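## Task

Take the mug from whichever closet shelf it sits on and put it on the third shelf counting up from the bottom, then close the closet completely. It fails if the mug drops more than a few centimetres, gets hit hard, or does not end upright. It also fails if the robot tips over or finishes leaning. Anything that stays in place only because the robot is holding it at the end does not count.

## Robot and tools

ROBOT. A Hello Robot Stretch 3 with one arm. It has a two-wheel base (0.33 m long, 0.34 m wide), a lift that rides up a mast, and a telescoping arm that reaches out to the robot's right side. The base cannot move sideways, so to shift the gripper forward or back you drive the base. Turning in place pivots about a point 0.05 m behind the front edge. With the arm in and the wrist folded, a turn sweeps a 0.28 m radius. An unfolded, level gripper reaches past that circle. A loose object may occasionally get a small push from outside.

FRAMES. In the base frame the origin is on the floor between the drive wheels, x points forward, y points left and z points up. hand_pose is the fingertip meeting point, given in this frame. The odometry frame is the base frame as it was at the start. Heading runs from -3.142 to 3.142 and is positive to the left.

execute_actions. Its argument is actions, a list run in order. An empty list just returns the current state and images. Each action may have robot, steps and until. steps is a count of control ticks from 1 to 450, at 30 ticks per second, and defaults to 1. An action with only steps just waits. robot is one of three things: a single command, a list of up to 8 commands run one after another (a list item may also be {"pause_s": s}, with s up to 15 s), or {"stop": true}, which brakes everything and clears the queue. A command may contain:
- base: exactly one of translate_m or rotate_rad. Both are offsets from where the base is when the command begins. translate_m is in metres, positive forward, magnitude at most 1. rotate_rad is in radians, positive counter-clockwise (left), magnitude at most 3.2.
- joints: absolute targets by name, and any joint not named keeps its old target. lift_m is arm height, 0 to 1.1 m. arm_m is extension, 0 to 0.52 m. wrist_yaw_rad runs -1.345 to 4.42: 0 points along the arm, positive swings toward the front, and 3.0 folds the wrist over the base. wrist_pitch_rad runs -1.57 to 0.451, with 0 level and negative pointing the tips down. wrist_roll_rad runs -2.911 to 2.911. gripper_m runs -0.089 to 0.179, higher means wider, and the real tip gap is 0.007 to 0.025 less than this value. head_pan_rad runs -3.953 to 1.73; 0 looks ahead, positive looks left, and -1.57 looks along the arm. head_tilt_rad runs -1.53 to 0.419, with negative looking down.
- contact_limits: {"arm_m": effort percent from 1 to 100}. The arm motion stops when its effort reaches that level. It lasts until the next arm_m command and is capped at a maximum.
A new command takes over at once and discards any older queue. One bad number rejects the whole call.

until ends an action early. {"robot": {"status": "ended"}} with steps 450 waits until nothing is moving and no queue is running. You can also test fields such as lift_m, arm_m_goal, base_status, queue or queue_left with comparisons like [">", 0.3] or ["!=", "moving"]. {"any": {"status": "ended"}} fires as soon as any single motion finishes. Do not wait for an exact reading with "=".

zoom_image: camera is head_camera, nav_camera or wrist_camera. region is [x0, y0, x1, y1] in pixels of that camera's last image, at most 504x504. The head and nav cameras move with head pan and tilt, and the wrist camera rides on the gripper.

finished_scene: scene is the number of the current scene. Call it only after all motion has stopped, because anything still moving is braked when the scene ends and may stop short.

RESULTS. base_status shows progress as distance done of the goal. joint_status is given per joint. Status words are moving, done (within tolerance), off_target (came to rest away from the goal and may still be pushing), contact_stop (the lift or arm hit something and went slack), time_out, stopped, not_commanded and torque_fault (a wrist servo shut off for 10 s and goes limp). Other lines: measured_speeds; refusals and queue (idle, running, done, dropped, stopped) with queue_left; lines beginning refused:, dropped: or replaced:; robot.on_its_own (a goal the robot changed itself, slack or off joints, lean in degrees); base_tilt (forward and right positive); motor_effort in percent with its peak in brackets; lidar_m (12 sectors of 30 degrees each, 1st straight ahead then counter-clockwise, in a plane 0.17 m above the floor); wrist_depth_mm and head_depth_mm as 7x7 grids; and images from each camera.

GRIPPER. To grasp, command a value below the object's width. To let go, open at least 0.02 wider than the value where contact happened. Neither the reading nor done proves a grasp, so check the images. Squeezing too hard triggers a stall guard that weakens the grip. To squeeze again, send a different value.

SPEED. The base is fast (0.30 m/s, 1.9 rad/s) only when stowed, meaning lift_m below 0.30, arm_m below 0.03 and wrist_yaw_rad above 2.54. Otherwise it is limited to 0.10 m/s and 0.63 rad/s.

AVOID. Fold or unfold the wrist only with lift_m between 0.32 and 0.95, pitch -0.4 and roll near 0. After folding you may lower to 0.25. With yaw below -0.4, keep pitch at -0.5 or lower. A push against something solid with the gripper above about 0.45 m can tip the robot. A second push after a contact_stop is riskier still. Driving while gripping or pushing on something fixed can also tip it, as can snagging furniture, especially in reverse. If the robot leans, back off in small steps and release whatever the gripper is pushing. If it stays tipped, lower lift_m to about 0.2. Set the mug down gently and upright, do not drop or knock it, avoid slamming the closet door, and make sure the object rests on its own before finishing.

Each tool is called after "Emit:" in YAML: its name, and indented under it one key for each argument.

## Session

Emit:
execute_actions:
  actions: []

Scene clock: 0.00 s.
robot.base_odometry: x=+0.000 y=+0.000 heading=+0.000 (m, m, rad; robot's odometry frame)
robot.turned_by_wheels: +0.000 (rad since the last result)
robot.turned_by_imu: +0.000 (rad since the last result)
robot.base_tilt: forward=+0.7 right=-1.2 (deg)
robot.lidar_m: 1.40 1.36 1.43 1.53 1.50 1.58 2.48 2.41 2.53 2.61 2.12 1.84
robot.head_depth_mm: 1739 1719 1722 1732 1734 1734 1724 / 1651 1628 1625 1614 1620 1635 1625 / 1567 1533 1537 1532 1540 1538 1533 / 1460 1445 1450 1449 1448 1457 1456 / 1404 1401 1405 1409 1396 1403 1396 / 1336 1334 1337 1333 1335 1331 1339 / 1273 1273 1272 1275 1274 1280 1273
robot.base_status: not_commanded
robot.joint_positions: lift_m=+0.349 arm_m=+0.002 wrist_yaw_rad=+2.954 wrist_pitch_rad=-0.401 wrist_roll_rad=-0.015 gripper_m=+0.037 head_pan_rad=-0.020 head_tilt_rad=+0.011
robot.joint_goals: lift_m=+0.349 arm_m=+0.002 wrist_yaw_rad=+2.954 wrist_pitch_rad=-0.401 wrist_roll_rad=-0.015 gripper_m=+0.037 head_pan_rad=-0.020 head_tilt_rad=+0.011
robot.joint_status: lift_m=not_commanded arm_m=not_commanded wrist_yaw_rad=not_commanded wrist_pitch_rad=not_commanded wrist_roll_rad=not_commanded gripper_m=not_commanded head_pan_rad=not_commanded head_tilt_rad=not_commanded
robot.measured_speeds: translate_m=+0.000 rotate_rad=+0.000 lift_m=+0.000 arm_m=+0.000 wrist_yaw_rad=+0.000 wrist_pitch_rad=+0.000 wrist_roll_rad=+0.000 head_pan_rad=+0.000 head_tilt_rad=+0.000
robot: refusals=0 queue=idle queue_left=0
robot.motor_effort: left_wheel=+0 right_wheel=+0 lift_m=+25 arm_m=+1 wrist_yaw_rad=+0 wrist_pitch_rad=+6 wrist_roll_rad=+0 gripper_m=+0 head_pan_rad=+1 head_tilt_rad=+2 (%)
robot.hand_pose: x=+0.0209 y=+0.0754 z=+0.3656 quat_wxyz=(+0.205, +0.698, +0.077, +0.682) (m; robot's base frame)
robot.wrist_depth_mm: - - - - - - - / - - - - - - - / - - - - - - - / 969 969 970 976 959 951 955 / 754 757 746 785 754 739 742 / 612 614 - 618 635 601 614 / 520 522 - 537 502 514 512
pictures: head_camera (sideways: a quarter turn clockwise sets it upright), nav_camera (sideways: a quarter turn counterclockwise sets it upright), wrist_camera
Images, in order (width x height): head_camera 896x504, nav_camera 672x504, wrist_camera 644x364.

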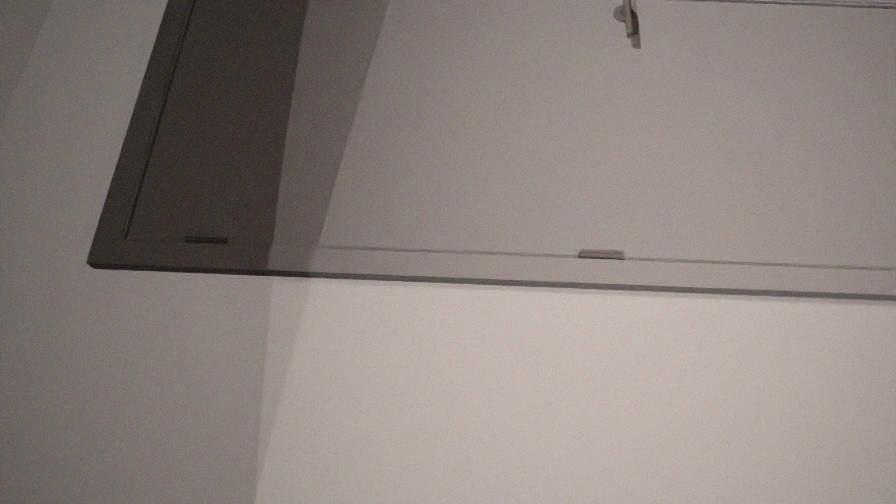

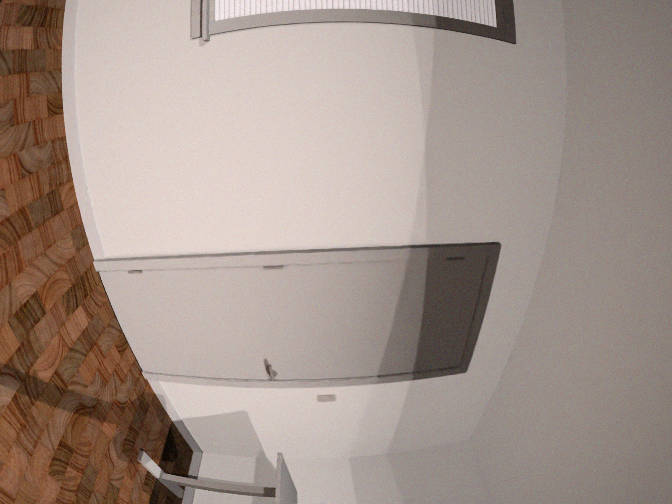

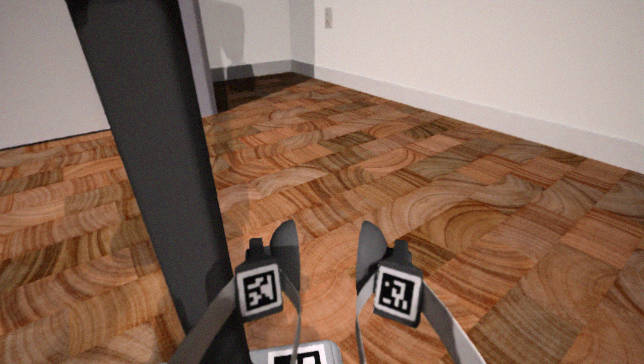

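Emit:
execute_actions:
  actions:
    - {"robot":[{"joints":{"lift_m":0.29},"base":{"rotate_rad":-0.61}},{"base":{"translate_m":0.75}},{"base":{"translate_m":0.75}},{"base":{"rotate_rad":2.62},"joints":{"head_pan_rad":-1.4,"head_tilt_rad":-0.4}}],"steps":450,"until":{"robot":{"status":"ended"}}}

Scene clock: 15.33 s.
robot.base_odometry: x=+1.230 y=-0.859 heading=+2.010 (m, m, rad; robot's odometry frame)
robot.turned_by_wheels: +2.010 (rad since the last result)
robot.turned_by_imu: +1.966 (rad since the last result)
robot.base_tilt: forward=+0.7 right=-1.2 (deg)
robot.lidar_m: 2.11 2.95 3.28 3.08 1.30 1.29 0.75 0.74 0.71 0.66 0.67 0.88
robot.head_depth_mm: 519 551 588 628 674 725 801 / 526 559 600 641 680 752 820 / 535 570 610 656 700 769 843 / 544 580 621 669 721 788 866 / 553 590 631 682 738 808 885 / 561 602 645 696 754 826 912 / 572 612 657 711 769 850 939
robot.base_status: done (rotate_rad +2.6199 of +2.6200)
robot.joint_positions: lift_m=+0.290 arm_m=+0.002 wrist_yaw_rad=+2.954 wrist_pitch_rad=-0.402 wrist_roll_rad=-0.015 gripper_m=+0.037 head_pan_rad=-1.393 head_tilt_rad=-0.395
robot.joint_goals: lift_m=+0.290 arm_m=+0.002 wrist_yaw_rad=+2.954 wrist_pitch_rad=-0.402 wrist_roll_rad=-0.015 gripper_m=+0.037 head_pan_rad=-1.400 head_tilt_rad=-0.400
robot.joint_status: lift_m=done arm_m=not_commanded wrist_yaw_rad=not_commanded wrist_pitch_rad=not_commanded wrist_roll_rad=not_commanded gripper_m=not_commanded head_pan_rad=done head_tilt_rad=done
robot.measured_speeds: translate_m=+0.000 rotate_rad=+0.000 lift_m=+0.000 arm_m=+0.000 wrist_yaw_rad=+0.000 wrist_pitch_rad=+0.000 wrist_roll_rad=+0.000 head_pan_rad=+0.000 head_tilt_rad=+0.000
robot: refusals=0 queue=done queue_left=0
robot.motor_effort: left_wheel=-2(14) right_wheel=+2(12) lift_m=+21(25) arm_m=+1(0) wrist_yaw_rad=+0(0) wrist_pitch_rad=+6(7) wrist_roll_rad=+0(0) gripper_m=-1(1) head_pan_rad=-3(33) head_tilt_rad=-1(21) (%)
robot.hand_pose: x=+0.0209 y=+0.0753 z=+0.3066 quat_wxyz=(+0.205, +0.698, +0.077, +0.682) (m; robot's base frame)
robot.wrist_depth_mm: - - - - - - - / - - - - - - - / - - - - - - - / 852 856 849 847 833 843 847 / 658 653 661 688 655 663 652 / 542 535 - 534 559 533 535 / 454 478 - - 438 454 452
pictures: head_camera (sideways: a quarter turn clockwise sets it upright), nav_camera (sideways: a quarter turn counterclockwise sets it upright), wrist_camera
camera_calibration (this result's frames):
head_camera: T_world_to_cam=[[-0.0932933, 0.340899, -0.935459, 1.23107], [0.979316, 0.200849, -0.024474, 0.0360227], [0.179543, -0.918394, -0.352586, 0.416313], [0, 0, 0, 1]] pos_world=[0.00482667, -0.0445659, 1.29928]
nav_camera: T_world_to_cam=[[0.0204295, -0.364156, 0.931114, -1.16952], [-0.980643, -0.188693, -0.0522811, 0.123506], [0.194733, -0.912023, -0.360962, 0.424192], [0, 0, 0, 1]] pos_world=[0.0624036, -0.0157108, 1.24853]
wrist_camera: T_world_to_cam=[[0.98726, -0.158343, 0.0156358, -0.0072309], [-0.0685798, -0.512134, -0.856164, 0.336911], [0.143575, 0.844184, -0.516468, 0.26005], [0, 0, 0, 1]] pos_world=[-0.00709268, -0.0481315, 0.422872]
Images, in order (width x height): head_camera 896x504, nav_camera 672x504, wrist_camera 644x364.

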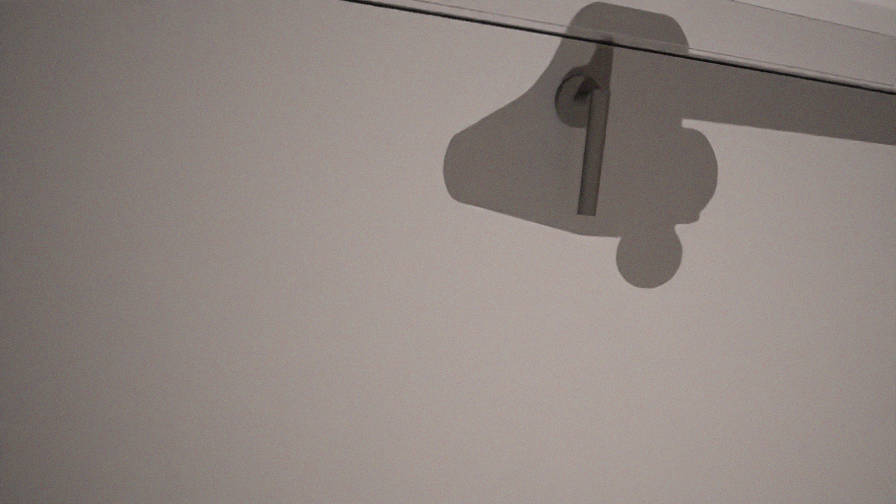

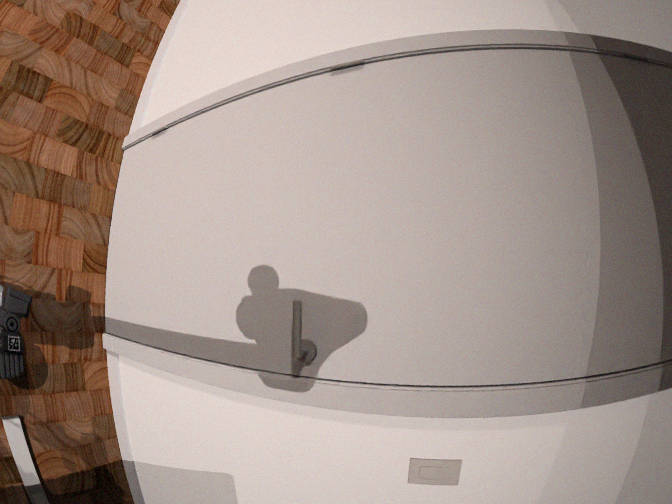

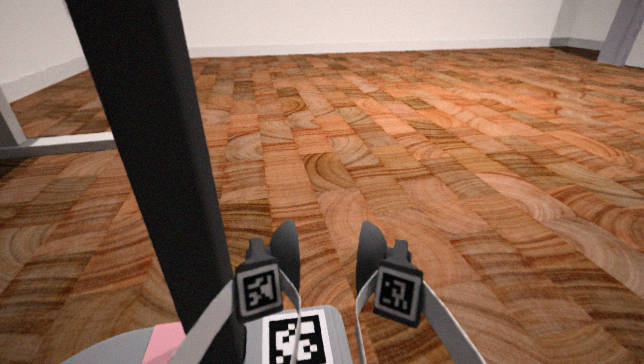

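Emit:
execute_actions:
  actions:
    - {"robot":[{"joints":{"lift_m":0.6}},{"joints":{"wrist_yaw_rad":0.0,"lift_m":0.8,"gripper_m":0.1}},{"joints":{"wrist_pitch_rad":0,"wrist_roll_rad":1.57,"head_tilt_rad":-0.6,"head_pan_rad":-1.57}}],"steps":450,"until":{"robot":{"status":"ended"}}}

Scene clock: 24.27 s.
robot.base_odometry: x=+1.230 y=-0.859 heading=+2.010 (m, m, rad; robot's odometry frame)
robot.turned_by_wheels: +0.000 (rad since the last result)
robot.turned_by_imu: +0.001 (rad since the last result)
robot.base_tilt: forward=+0.7 right=-1.2 (deg)
robot.lidar_m: 2.11 2.94 3.28 3.10 1.30 1.28 0.75 0.75 0.72 0.66 0.67 0.88
robot.head_depth_mm: 528 592 672 752 861 1001 1155 / 529 578 638 728 842 1004 1140 / 533 588 651 731 819 942 - / 533 587 651 720 833 973 1109 / 535 588 649 733 838 979 1176 / 534 587 654 736 840 980 1174 / 534 587 652 735 838 977 1177
robot.base_status: done (rotate_rad +2.6199 of +2.6200)
robot.joint_positions: lift_m=+0.800 arm_m=+0.002 wrist_yaw_rad=+0.002 wrist_pitch_rad=-0.026 wrist_roll_rad=+1.568 gripper_m=+0.100 head_pan_rad=-1.563 head_tilt_rad=-0.592
robot.joint_goals: lift_m=+0.800 arm_m=+0.002 wrist_yaw_rad=+0.000 wrist_pitch_rad=+0.000 wrist_roll_rad=+1.570 gripper_m=+0.100 head_pan_rad=-1.570 head_tilt_rad=-0.600
robot.joint_status: lift_m=done arm_m=not_commanded wrist_yaw_rad=done wrist_pitch_rad=done wrist_roll_rad=done gripper_m=done head_pan_rad=done head_tilt_rad=done
robot.measured_speeds: translate_m=+0.000 rotate_rad=+0.000 lift_m=+0.000 arm_m=+0.000 wrist_yaw_rad=+0.000 wrist_pitch_rad=+0.000 wrist_roll_rad=+0.000 head_pan_rad=+0.000 head_tilt_rad=+0.000
robot: refusals=0 queue=done queue_left=0
robot.motor_effort: left_wheel=-2(2) right_wheel=+2(2) lift_m=+30(31) arm_m=-1(0) wrist_yaw_rad=-2(4) wrist_pitch_rad=+12(9) wrist_roll_rad=+1(2) gripper_m=+0(90) head_pan_rad=-4(17) head_tilt_rad=-3(16) (%)
robot.hand_pose: x=-0.0207 y=-0.4027 z=+0.9076 quat_wxyz=(+0.002, +0.001, -1.000, -0.013) (m; robot's base frame)
robot.wrist_depth_mm: 426 422 421 420 424 418 418 / 429 430 424 424 423 424 420 / 407 403 406 402 403 399 400 / 426 423 422 418 422 419 415 / 432 428 430 428 426 421 427 / 435 436 433 436 430 431 427 / 444 445 441 443 435 440 436
pictures: head_camera (sideways: a quarter turn clockwise sets it upright), nav_camera (sideways: a quarter turn counterclockwise sets it upright), wrist_camera
camera_calibration (this result's frames):
head_camera: T_world_to_cam=[[-0.0357839, 0.527859, -0.848578, 1.11738], [0.999136, 0.0368596, -0.0192043, 0.0290357], [0.0211411, -0.848532, -0.528722, 0.646475], [0, 0, 0, 1]] pos_world=[-0.00269364, -0.0423332, 1.29055]
nav_camera: T_world_to_cam=[[-0.0399696, -0.537432, 0.84236, -1.05338], [-0.998509, -0.00988296, -0.0536842, 0.125428], [0.0371766, -0.843249, -0.536235, 0.653224], [0, 0, 0, 1]] pos_world=[0.0588532, -0.0140475, 1.24434]
wrist_camera: T_world_to_cam=[[-0.0136221, 0.00609508, -0.999889, 0.915953], [0.98976, 0.14218, -0.0126174, 0.123672], [0.142087, -0.989822, -0.00796945, -0.220171], [0, 0, 0, 1]] pos_world=[-0.0786448, -0.241096, 0.915656]
Images, in order (width x height): head_camera 896x504, nav_camera 672x504, wrist_camera 644x364.

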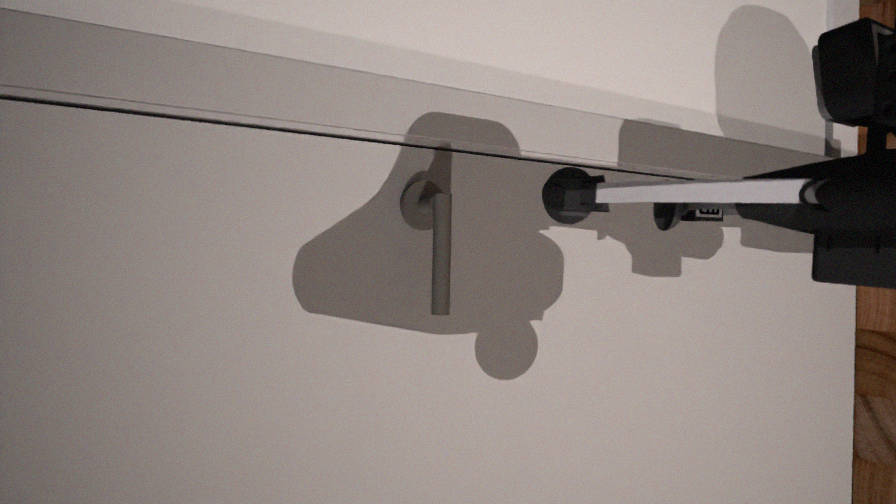

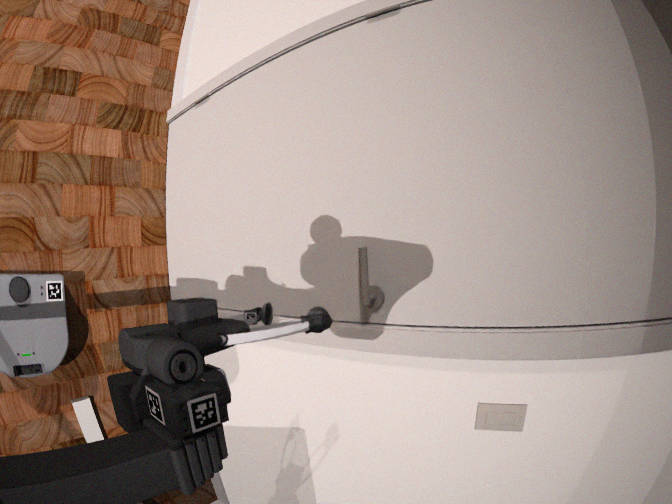

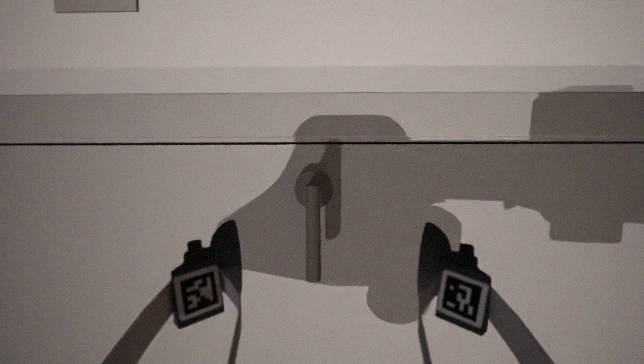

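Emit:
execute_actions:
  actions:
    - {"robot":[{"base":{"translate_m":0.085},"joints":{"lift_m":0.815,"arm_m":0.16}},{"joints":{"gripper_m":0.07}}],"steps":450,"until":{"robot":{"status":"ended"}}}

Scene clock: 28.33 s.
robot.base_odometry: x=+1.193 y=-0.782 heading=+2.010 (m, m, rad; robot's odometry frame)
robot.turned_by_wheels: +0.000 (rad since the last result)
robot.turned_by_imu: +0.001 (rad since the last result)
robot.base_tilt: forward=+0.7 right=-1.3 (deg)
robot.lidar_m: 2.09 2.86 3.29 3.10 1.35 1.37 0.83 0.83 0.68 0.65 0.67 0.86
robot.head_depth_mm: 528 581 638 709 796 - 1188 / 527 580 644 712 785 - 1187 / 528 582 646 713 797 - 1158 / 528 582 648 726 814 979 1158 / 529 581 648 726 831 968 1160 / 529 582 648 728 831 968 1163 / 529 583 648 728 831 973 1171
robot.base_status: done (translate_m +0.0850 of +0.0850)
robot.joint_positions: lift_m=+0.815 arm_m=+0.160 wrist_yaw_rad=+0.002 wrist_pitch_rad=-0.024 wrist_roll_rad=+1.568 gripper_m=+0.070 head_pan_rad=-1.563 head_tilt_rad=-0.592
robot.joint_goals: lift_m=+0.815 arm_m=+0.160 wrist_yaw_rad=+0.000 wrist_pitch_rad=+0.000 wrist_roll_rad=+1.570 gripper_m=+0.070 head_pan_rad=-1.570 head_tilt_rad=-0.600
robot.joint_status: lift_m=done arm_m=done wrist_yaw_rad=done wrist_pitch_rad=done wrist_roll_rad=done gripper_m=done head_pan_rad=done head_tilt_rad=done
robot.measured_speeds: translate_m=+0.000 rotate_rad=+0.000 lift_m=+0.000 arm_m=+0.000 wrist_yaw_rad=+0.000 wrist_pitch_rad=+0.000 wrist_roll_rad=+0.000 head_pan_rad=+0.000 head_tilt_rad=+0.000
robot: refusals=0 queue=done queue_left=0
robot.motor_effort: left_wheel=-2(5) right_wheel=+3(7) lift_m=+30(31) arm_m=+3(4) wrist_yaw_rad=-2(3) wrist_pitch_rad=+11(11) wrist_roll_rad=+1(1) gripper_m=-1(89) head_pan_rad=-3(4) head_tilt_rad=-2(3) (%)
robot.hand_pose: x=-0.0209 y=-0.5602 z=+0.9229 quat_wxyz=(+0.002, +0.001, -1.000, -0.013) (m; robot's base frame)
robot.wrist_depth_mm: 236 236 235 235 235 234 234 / 251 252 250 250 250 249 247 / 255 255 254 245 254 252 252 / 259 257 257 256 257 256 256 / 262 263 261 261 259 259 258 / 267 266 - 265 265 262 264 / 271 271 270 268 269 267 267
pictures: head_camera (sideways: a quarter turn clockwise sets it upright), nav_camera (sideways: a quarter turn counterclockwise sets it upright), wrist_camera
camera_calibration (this result's frames):
head_camera: T_world_to_cam=[[-0.0356451, 0.528234, -0.84835, 1.11708], [0.999146, 0.0365999, -0.0191918, 0.0290194], [0.0209117, -0.848309, -0.529088, 0.646953], [0, 0, 0, 1]] pos_world=[-0.00270503, -0.042326, 1.29053]
nav_camera: T_world_to_cam=[[-0.0401109, -0.537784, 0.842128, -1.05307], [-0.998512, -0.00959199, -0.053685, 0.125429], [0.0369486, -0.843028, -0.536599, 0.653699], [0, 0, 0, 1]] pos_world=[0.0588492, -0.0140368, 1.24433]
wrist_camera: T_world_to_cam=[[-0.013244, 0.00486752, -0.9999, 0.931551], [0.989861, 0.141493, -0.0124222, 0.145868], [0.141418, -0.989927, -0.0066921, -0.3772], [0, 0, 0, 1]] pos_world=[-0.0787088, -0.398575, 0.930746]
Images, in order (width x height): head_camera 896x504, nav_camera 672x504, wrist_camera 644x364.

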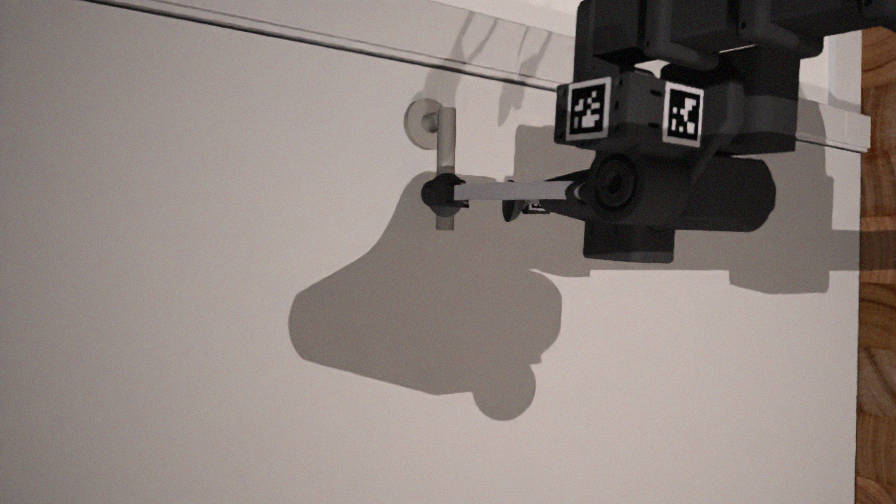

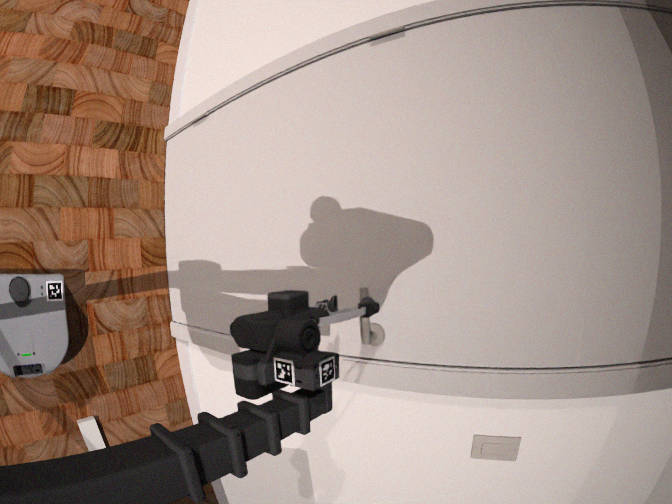

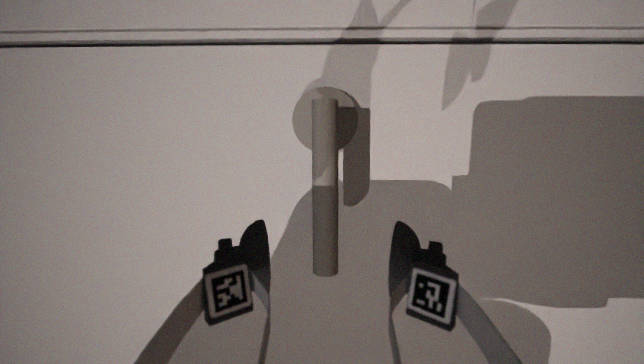

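Emit:
execute_actions:
  actions:
    - {"robot":[{"joints":{"arm_m":0.21},"contact_limits":{"arm_m":25}},{"joints":{"gripper_m":-0.04}},{"pause_s":0.7},{"joints":{"lift_m":0.775}}],"steps":450,"until":{"robot":{"status":"ended"}}}

Scene clock: 33.33 s.
robot.base_odometry: x=+1.193 y=-0.782 heading=+2.010 (m, m, rad; robot's odometry frame)
robot.turned_by_wheels: +0.000 (rad since the last result)
robot.turned_by_imu: +0.001 (rad since the last result)
robot.base_tilt: forward=+0.7 right=-1.3 (deg)
robot.lidar_m: 2.10 2.86 3.29 3.11 1.36 1.37 0.83 0.83 0.68 0.65 0.67 0.86
robot.head_depth_mm: 528 581 639 712 814 - - / 529 582 645 713 796 - 1158 / 529 583 647 714 - 1012 1160 / 529 583 647 730 815 969 1160 / 529 583 648 729 832 969 1160 / 530 584 647 729 834 967 1166 / 531 583 649 729 832 975 1164
robot.base_status: done (translate_m +0.0850 of +0.0850)
robot.joint_positions: lift_m=+0.778 arm_m=+0.210 wrist_yaw_rad=+0.001 wrist_pitch_rad=+0.077 wrist_roll_rad=+1.568 gripper_m=-0.039 head_pan_rad=-1.563 head_tilt_rad=-0.592
robot.joint_goals: lift_m=+0.778 arm_m=+0.210 wrist_yaw_rad=+0.000 wrist_pitch_rad=+0.000 wrist_roll_rad=+1.570 gripper_m=-0.040 head_pan_rad=-1.570 head_tilt_rad=-0.600
robot.joint_status: lift_m=contact_stop arm_m=done wrist_yaw_rad=done wrist_pitch_rad=done wrist_roll_rad=done gripper_m=done head_pan_rad=done head_tilt_rad=done
robot.measured_speeds: translate_m=+0.000 rotate_rad=+0.000 lift_m=-0.001 arm_m=+0.000 wrist_yaw_rad=+0.000 wrist_pitch_rad=+0.048 wrist_roll_rad=+0.000 head_pan_rad=+0.000 head_tilt_rad=+0.000
robot: refusals=0 queue=dropped queue_left=0
robot.on_its_own: lift_m is slack since a contact_stop, until your next command for it; wrist_pitch_rad is at rest, and its effort (-36) is outside its rest range (-20 to +32)
robot.motor_effort: left_wheel=-2(3) right_wheel=+2(2) lift_m=+23(29) arm_m=+3(3) wrist_yaw_rad=-1(2) wrist_pitch_rad=-36(37) wrist_roll_rad=+0(1) gripper_m=-27(99) head_pan_rad=-3(3) head_tilt_rad=-3(3) (%)
robot.contact_limits: arm_m 25 (drawing in: default 18, maximum 30; extending or still: default 25, maximum 41)
robot.hand_pose: x=-0.0211 y=-0.6120 z=+0.9119 quat_wxyz=(+0.002, +0.000, -0.999, +0.038) (m; robot's base frame)
robot.wrist_depth_mm: 211 209 202 195 191 185 179 / 222 215 207 197 194 188 182 / 225 217 210 193 197 190 185 / 229 222 214 203 199 194 187 / 233 225 218 163 203 196 191 / 237 229 221 - 204 199 192 / 241 235 223 216 209 201 195
pictures: head_camera (sideways: a quarter turn clockwise sets it upright), nav_camera (sideways: a quarter turn counterclockwise sets it upright), wrist_camera
camera_calibration (this result's frames):
head_camera: T_world_to_cam=[[-0.0356457, 0.528251, -0.84834, 1.11707], [0.999146, 0.0366011, -0.0191913, 0.0290187], [0.0209123, -0.848299, -0.529104, 0.646974], [0, 0, 0, 1]] pos_world=[-0.002705, -0.0423258, 1.29053]
nav_camera: T_world_to_cam=[[-0.0401104, -0.537801, 0.842117, -1.05306], [-0.998512, -0.00959177, -0.0536851, 0.125429], [0.0369493, -0.843018, -0.536615, 0.65372], [0, 0, 0, 1]] pos_world=[0.0588492, -0.0140357, 1.24433]
wrist_camera: T_world_to_cam=[[-0.0131251, -0.0959638, -0.995298, 0.854938], [0.989984, 0.138686, -0.0264267, 0.164329], [0.14057, -0.985676, 0.0931823, -0.517002], [0, 0, 0, 1]] pos_world=[-0.0787873, -0.450344, 0.903437]
Images, in order (width x height): head_camera 896x504, nav_camera 672x504, wrist_camera 644x364.

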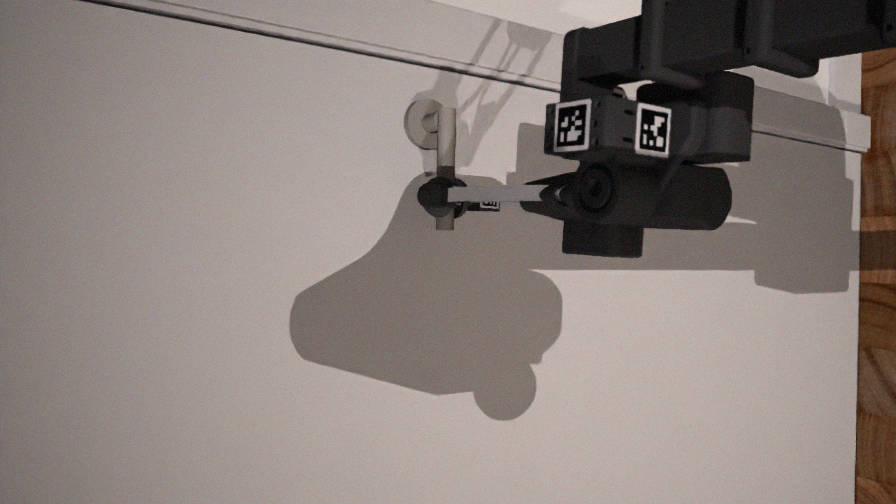

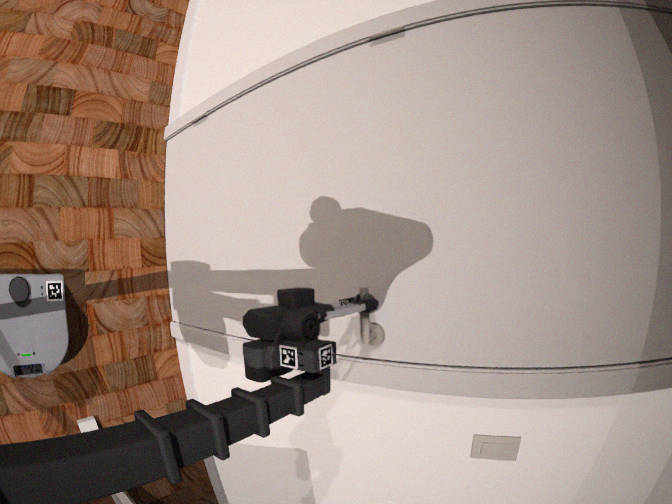

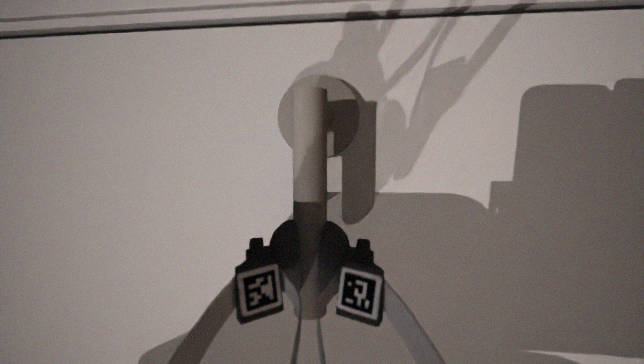

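Emit:
execute_actions:
  actions:
    - {"robot":[{"joints":{"lift_m":0.81}},{"joints":{"arm_m":0.12},"contact_limits":{"arm_m":28}}],"steps":450,"until":{"robot":{"status":"ended"}}}

Scene clock: 36.57 s.
robot.base_odometry: x=+1.193 y=-0.782 heading=+2.010 (m, m, rad; robot's odometry frame)
robot.turned_by_wheels: +0.000 (rad since the last result)
robot.turned_by_imu: +0.001 (rad since the last result)
robot.base_tilt: forward=+0.7 right=-1.2 (deg)
robot.lidar_m: 2.10 2.86 3.29 3.11 1.35 1.38 0.83 0.83 0.68 0.65 0.66 0.86
robot.head_depth_mm: 528 580 639 712 836 - - / 528 581 645 713 812 - - / 528 582 646 714 829 - 1194 / 529 581 647 726 830 1014 1164 / 530 582 647 727 831 970 1167 / 529 584 649 729 835 971 1170 / 529 583 647 727 835 974 1167
robot.base_status: done (translate_m +0.0850 of +0.0850)
robot.joint_positions: lift_m=+0.810 arm_m=+0.120 wrist_yaw_rad=+0.001 wrist_pitch_rad=-0.015 wrist_roll_rad=+1.568 gripper_m=-0.039 head_pan_rad=-1.563 head_tilt_rad=-0.593
robot.joint_goals: lift_m=+0.810 arm_m=+0.120 wrist_yaw_rad=+0.000 wrist_pitch_rad=+0.000 wrist_roll_rad=+1.570 gripper_m=-0.040 head_pan_rad=-1.570 head_tilt_rad=-0.600
robot.joint_status: lift_m=done arm_m=done wrist_yaw_rad=done wrist_pitch_rad=done wrist_roll_rad=done gripper_m=done head_pan_rad=done head_tilt_rad=done
robot.measured_speeds: translate_m=+0.000 rotate_rad=+0.000 lift_m=+0.000 arm_m=+0.000 wrist_yaw_rad=+0.000 wrist_pitch_rad=+0.000 wrist_roll_rad=+0.000 head_pan_rad=+0.000 head_tilt_rad=+0.000
robot: refusals=0 queue=done queue_left=0
robot.motor_effort: left_wheel=-2(3) right_wheel=+2(3) lift_m=+29(26) arm_m=-2(5) wrist_yaw_rad=-1(1) wrist_pitch_rad=+6(35) wrist_roll_rad=+1(1) gripper_m=-15(28) head_pan_rad=-3(2) head_tilt_rad=-3(3) (%)
robot.contact_limits: arm_m 28 (drawing in: default 18, maximum 30; extending or still: default 25, maximum 41)
robot.hand_pose: x=-0.0212 y=-0.5211 z=+0.9202 quat_wxyz=(+0.002, +0.000, -1.000, -0.008) (m; robot's base frame)
robot.wrist_depth_mm: 276 274 274 271 270 270 267 / 291 291 291 288 286 287 282 / 295 294 294 291 291 290 287 / 299 298 298 296 294 293 292 / 305 305 302 298 299 299 295 / 310 307 307 - 304 301 303 / 316 314 311 310 309 309 306
pictures: head_camera (sideways: a quarter turn clockwise sets it upright), nav_camera (sideways: a quarter turn counterclockwise sets it upright), wrist_camera
camera_calibration (this result's frames):
head_camera: T_world_to_cam=[[-0.0356463, 0.528615, -0.848113, 1.11677], [0.999146, 0.0366051, -0.0191789, 0.0290025], [0.020907, -0.848072, -0.529468, 0.647448], [0, 0, 0, 1]] pos_world=[-0.00270521, -0.0423209, 1.29051]
nav_camera: T_world_to_cam=[[-0.0401098, -0.538162, 0.841887, -1.05276], [-0.998512, -0.00956457, -0.0536859, 0.12543], [0.036944, -0.842787, -0.536977, 0.654191], [0, 0, 0, 1]] pos_world=[0.0588489, -0.0140112, 1.24432]
wrist_camera: T_world_to_cam=[[-0.0131877, -0.00414083, -0.999904, 0.924027], [0.990005, 0.140374, -0.0136385, 0.141092], [0.140417, -0.99009, 0.00224823, -0.346766], [0, 0, 0, 1]] pos_world=[-0.0788037, -0.359308, 0.926642]
Images, in order (width x height): head_camera 896x504, nav_camera 672x504, wrist_camera 644x364.

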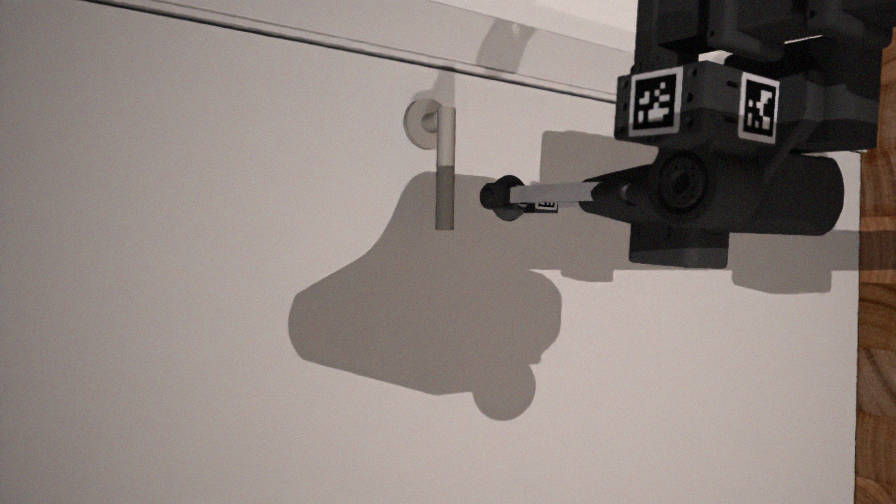

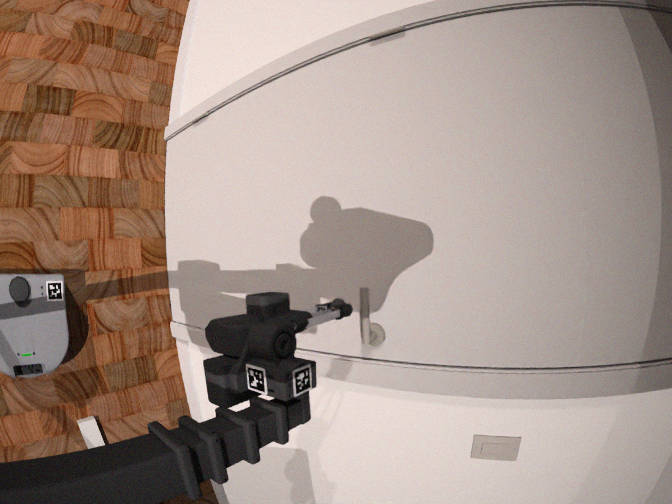

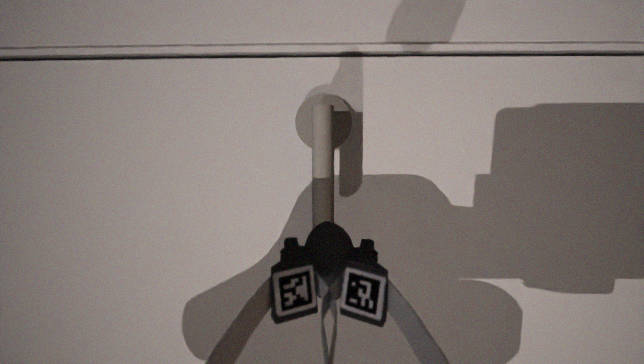

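Emit:
execute_actions:
  actions:
    - {"robot":[{"base":{"translate_m":0.02},"joints":{"gripper_m":0.045,"lift_m":0.812}},{"joints":{"arm_m":0.205}},{"joints":{"wrist_pitch_rad":-0.3}}],"steps":200,"until":{"robot":{"status":"ended"}}}

Scene clock: 42.70 s.
robot.base_odometry: x=+1.185 y=-0.764 heading=+2.010 (m, m, rad; robot's odometry frame)
robot.turned_by_wheels: +0.000 (rad since the last result)
robot.turned_by_imu: +0.001 (rad since the last result)
robot.base_tilt: forward=+0.7 right=-1.2 (deg)
robot.lidar_m: 2.10 2.84 3.30 3.10 1.37 1.40 0.85 0.85 0.68 0.65 0.67 0.85
robot.head_depth_mm: 526 580 643 713 - - 1186 / 527 581 644 704 - 1015 1160 / 528 580 645 711 - 1011 1162 / 527 582 646 724 813 967 1156 / 527 581 646 728 827 966 1162 / 529 582 647 726 833 966 1165 / 529 583 648 729 833 975 1168
robot.base_status: done (translate_m +0.0200 of +0.0200)
robot.joint_positions: lift_m=+0.812 arm_m=+0.205 wrist_yaw_rad=+0.001 wrist_pitch_rad=-0.181 wrist_roll_rad=+1.568 gripper_m=+0.045 head_pan_rad=-1.563 head_tilt_rad=-0.593
robot.joint_goals: lift_m=+0.812 arm_m=+0.205 wrist_yaw_rad=+0.000 wrist_pitch_rad=-0.300 wrist_roll_rad=+1.570 gripper_m=+0.045 head_pan_rad=-1.570 head_tilt_rad=-0.600
robot.joint_status: lift_m=done arm_m=done wrist_yaw_rad=done wrist_pitch_rad=off_target wrist_roll_rad=done gripper_m=done head_pan_rad=done head_tilt_rad=done
robot.measured_speeds: translate_m=+0.000 rotate_rad=+0.000 lift_m=+0.000 arm_m=+0.000 wrist_yaw_rad=+0.000 wrist_pitch_rad=+0.000 wrist_roll_rad=+0.000 head_pan_rad=+0.000 head_tilt_rad=+0.000
robot: refusals=0 queue=dropped queue_left=0
robot.on_its_own: wrist_pitch_rad is at rest, and its effort (-54) is outside its rest range (-20 to +32)
robot.motor_effort: left_wheel=-2(6) right_wheel=+1(6) lift_m=+22(31) arm_m=+3(4) wrist_yaw_rad=-1(1) wrist_pitch_rad=-54(53) wrist_roll_rad=+1(1) gripper_m=-18(92) head_pan_rad=-3(3) head_tilt_rad=-2(2) (%)
robot.hand_pose: x=-0.0212 y=-0.5974 z=+0.8808 quat_wxyz=(+0.002, +0.000, -0.996, -0.091) (m; robot's base frame)
robot.wrist_depth_mm: 187 192 199 209 217 226 236 / 190 195 196 211 220 231 242 / 192 198 203 215 224 234 245 / 195 201 206 217 228 238 250 / 196 203 208 222 231 241 254 / 199 205 217 224 237 246 259 / 202 208 218 228 239 251 264
pictures: head_camera (sideways: a quarter turn clockwise sets it upright), nav_camera (sideways: a quarter turn counterclockwise sets it upright), wrist_camera
camera_calibration (this result's frames):
head_camera: T_world_to_cam=[[-0.0356454, 0.528615, -0.848113, 1.11677], [0.999146, 0.0366033, -0.0191789, 0.0290025], [0.0209055, -0.848072, -0.529468, 0.647448], [0, 0, 0, 1]] pos_world=[-0.00270529, -0.0423208, 1.29051]
nav_camera: T_world_to_cam=[[-0.0401108, -0.538162, 0.841887, -1.05276], [-0.998512, -0.00956278, -0.0536859, 0.12543], [0.0369425, -0.842787, -0.536977, 0.654191], [0, 0, 0, 1]] pos_world=[0.0588489, -0.0140113, 1.24432]
wrist_camera: T_world_to_cam=[[-0.0131666, 0.160525, -0.986944, 0.971273], [0.990036, 0.140487, 0.00964211, 0.130878], [0.1402, -0.976983, -0.160775, -0.270747], [0, 0, 0, 1]] pos_world=[-0.0788269, -0.438815, 0.913801]
Images, in order (width x height): head_camera 896x504, nav_camera 672x504, wrist_camera 644x364.

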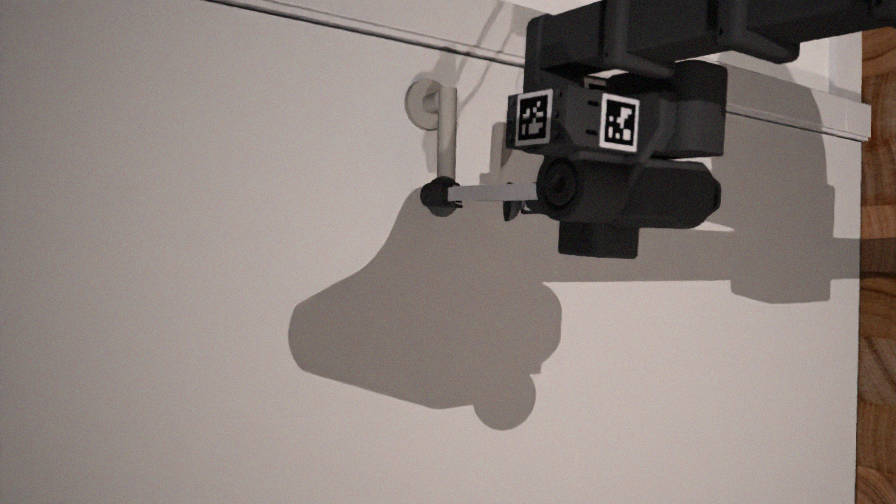

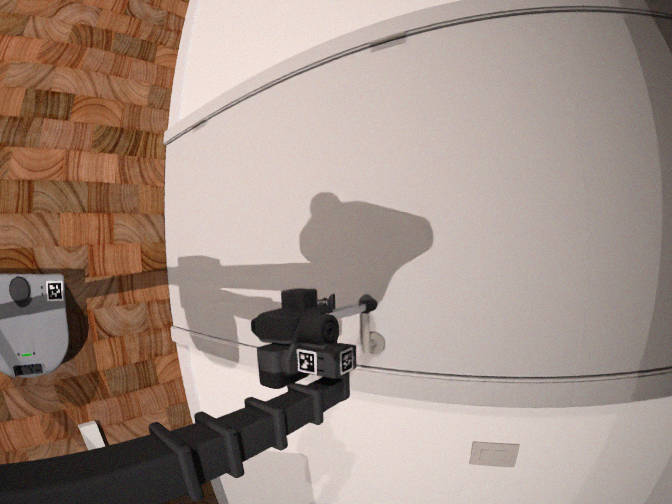

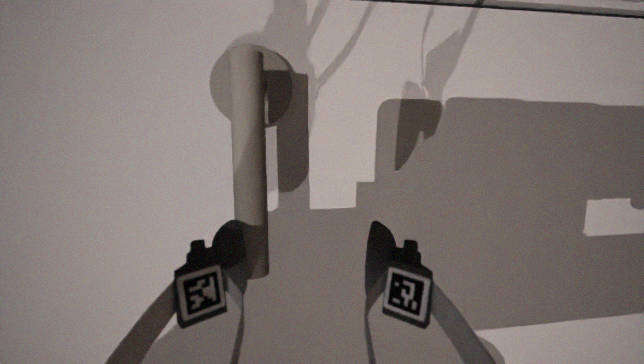

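Emit:
execute_actions:
  actions:
    - {"robot":[{"joints":{"wrist_pitch_rad":0,"gripper_m":0.07}},{"joints":{"arm_m":0.05}},{"joints":{"lift_m":1.08,"wrist_pitch_rad":-1.25},"base":{"translate_m":-0.03}},{"joints":{"arm_m":0.3}}],"steps":400,"until":{"robot":{"status":"ended"}}}

Scene clock: 52.93 s.
robot.base_odometry: x=+1.198 y=-0.791 heading=+2.010 (m, m, rad; robot's odometry frame)
robot.turned_by_wheels: +0.000 (rad since the last result)
robot.turned_by_imu: +0.002 (rad since the last result)
robot.base_tilt: forward=+0.7 right=-1.3 (deg)
robot.lidar_m: 2.09 2.87 3.31 3.10 1.35 1.36 0.82 0.82 0.68 0.65 0.67 0.87
robot.head_depth_mm: - - 631 712 838 998 1185 / - - 665 727 828 957 1168 / 519 - - 716 830 968 1164 / 529 582 658 730 832 967 1161 / 529 582 648 729 833 970 1164 / 531 583 647 728 835 972 1171 / 529 583 648 730 833 973 1169
robot.base_status: done (translate_m -0.0300 of -0.0300)
robot.joint_positions: lift_m=+1.080 arm_m=+0.300 wrist_yaw_rad=+0.001 wrist_pitch_rad=-1.247 wrist_roll_rad=+1.568 gripper_m=+0.070 head_pan_rad=-1.563 head_tilt_rad=-0.593
robot.joint_goals: lift_m=+1.080 arm_m=+0.300 wrist_yaw_rad=+0.000 wrist_pitch_rad=-1.250 wrist_roll_rad=+1.570 gripper_m=+0.070 head_pan_rad=-1.570 head_tilt_rad=-0.600
robot.joint_status: lift_m=done arm_m=done wrist_yaw_rad=done wrist_pitch_rad=done wrist_roll_rad=done gripper_m=done head_pan_rad=done head_tilt_rad=done
robot.measured_speeds: translate_m=+0.000 rotate_rad=+0.000 lift_m=+0.000 arm_m=+0.000 wrist_yaw_rad=+0.000 wrist_pitch_rad=+0.000 wrist_roll_rad=+0.000 head_pan_rad=+0.000 head_tilt_rad=+0.000
robot: refusals=0 queue=done queue_left=0
robot.motor_effort: left_wheel=-2(9) right_wheel=+2(3) lift_m=+29(29) arm_m=+4(2) wrist_yaw_rad=-1(1) wrist_pitch_rad=-1(51) wrist_roll_rad=+0(1) gripper_m=+0(83) head_pan_rad=-3(2) head_tilt_rad=-2(3) (%)
robot.hand_pose: x=-0.0215 y=-0.5030 z=+0.9678 quat_wxyz=(+0.001, +0.001, -0.812, -0.584) (m; robot's base frame)
robot.wrist_depth_mm: 177 214 308 636 - 941 850 / 182 226 325 554 - 954 884 / 181 225 327 581 - 973 - / 181 225 324 580 - - 933 / 181 225 273 583 - - 939 / 181 224 - 580 - - 932 / 181 214 324 579 - - 959
pictures: head_camera (sideways: a quarter turn clockwise sets it upright), nav_camera (sideways: a quarter turn counterclockwise sets it upright), wrist_camera
camera_calibration (this result's frames):
head_camera: T_world_to_cam=[[-0.0355924, 0.528618, -0.848113, 1.11677], [0.999149, 0.0365032, -0.0191789, 0.0290025], [0.0208205, -0.848074, -0.529468, 0.647448], [0, 0, 0, 1]] pos_world=[-0.00270953, -0.04232, 1.29051]
nav_camera: T_world_to_cam=[[-0.0401647, -0.538157, 0.841887, -1.05276], [-0.998513, -0.00946269, -0.0536859, 0.12543], [0.036858, -0.842791, -0.536977, 0.654191], [0, 0, 0, 1]] pos_world=[0.0588475, -0.0140166, 1.24432]
wrist_camera: T_world_to_cam=[[-0.0132367, 0.941678, -0.336255, 0.80511], [0.990184, 0.0591394, 0.12664, -0.0370872], [0.13914, -0.331278, -0.933217, 0.907789], [0, 0, 0, 1]] pos_world=[-0.0789299, -0.455231, 1.12258]
Images, in order (width x height): head_camera 896x504, nav_camera 672x504, wrist_camera 644x364.

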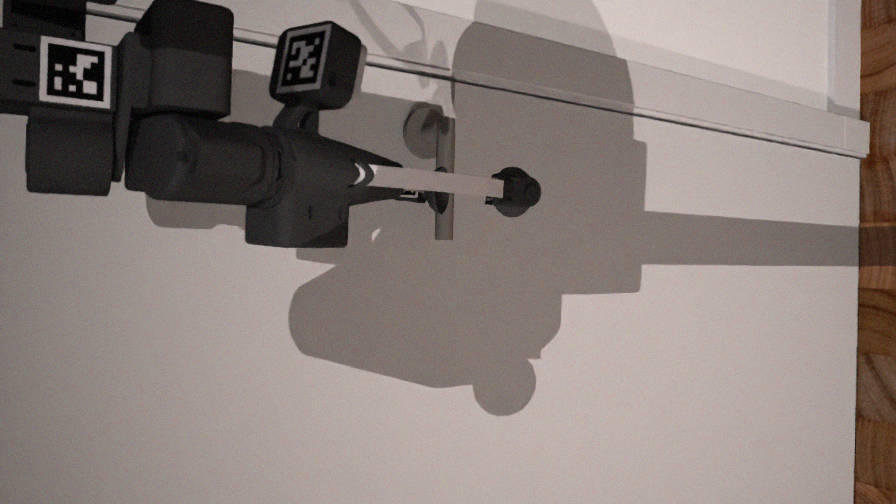

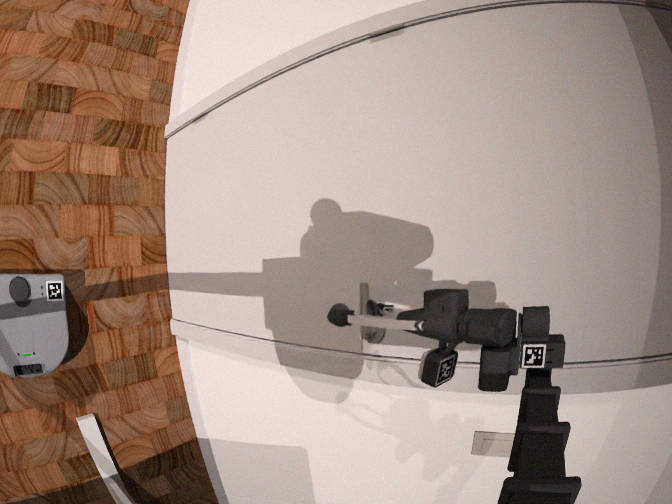

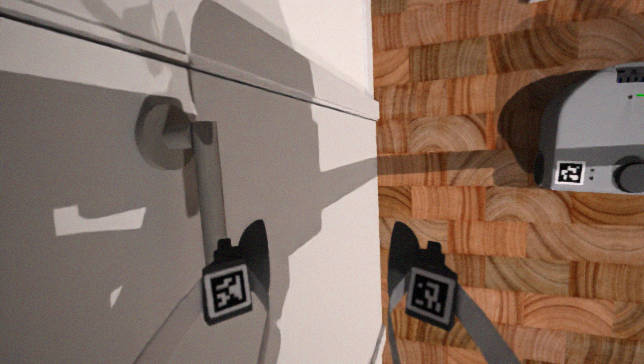

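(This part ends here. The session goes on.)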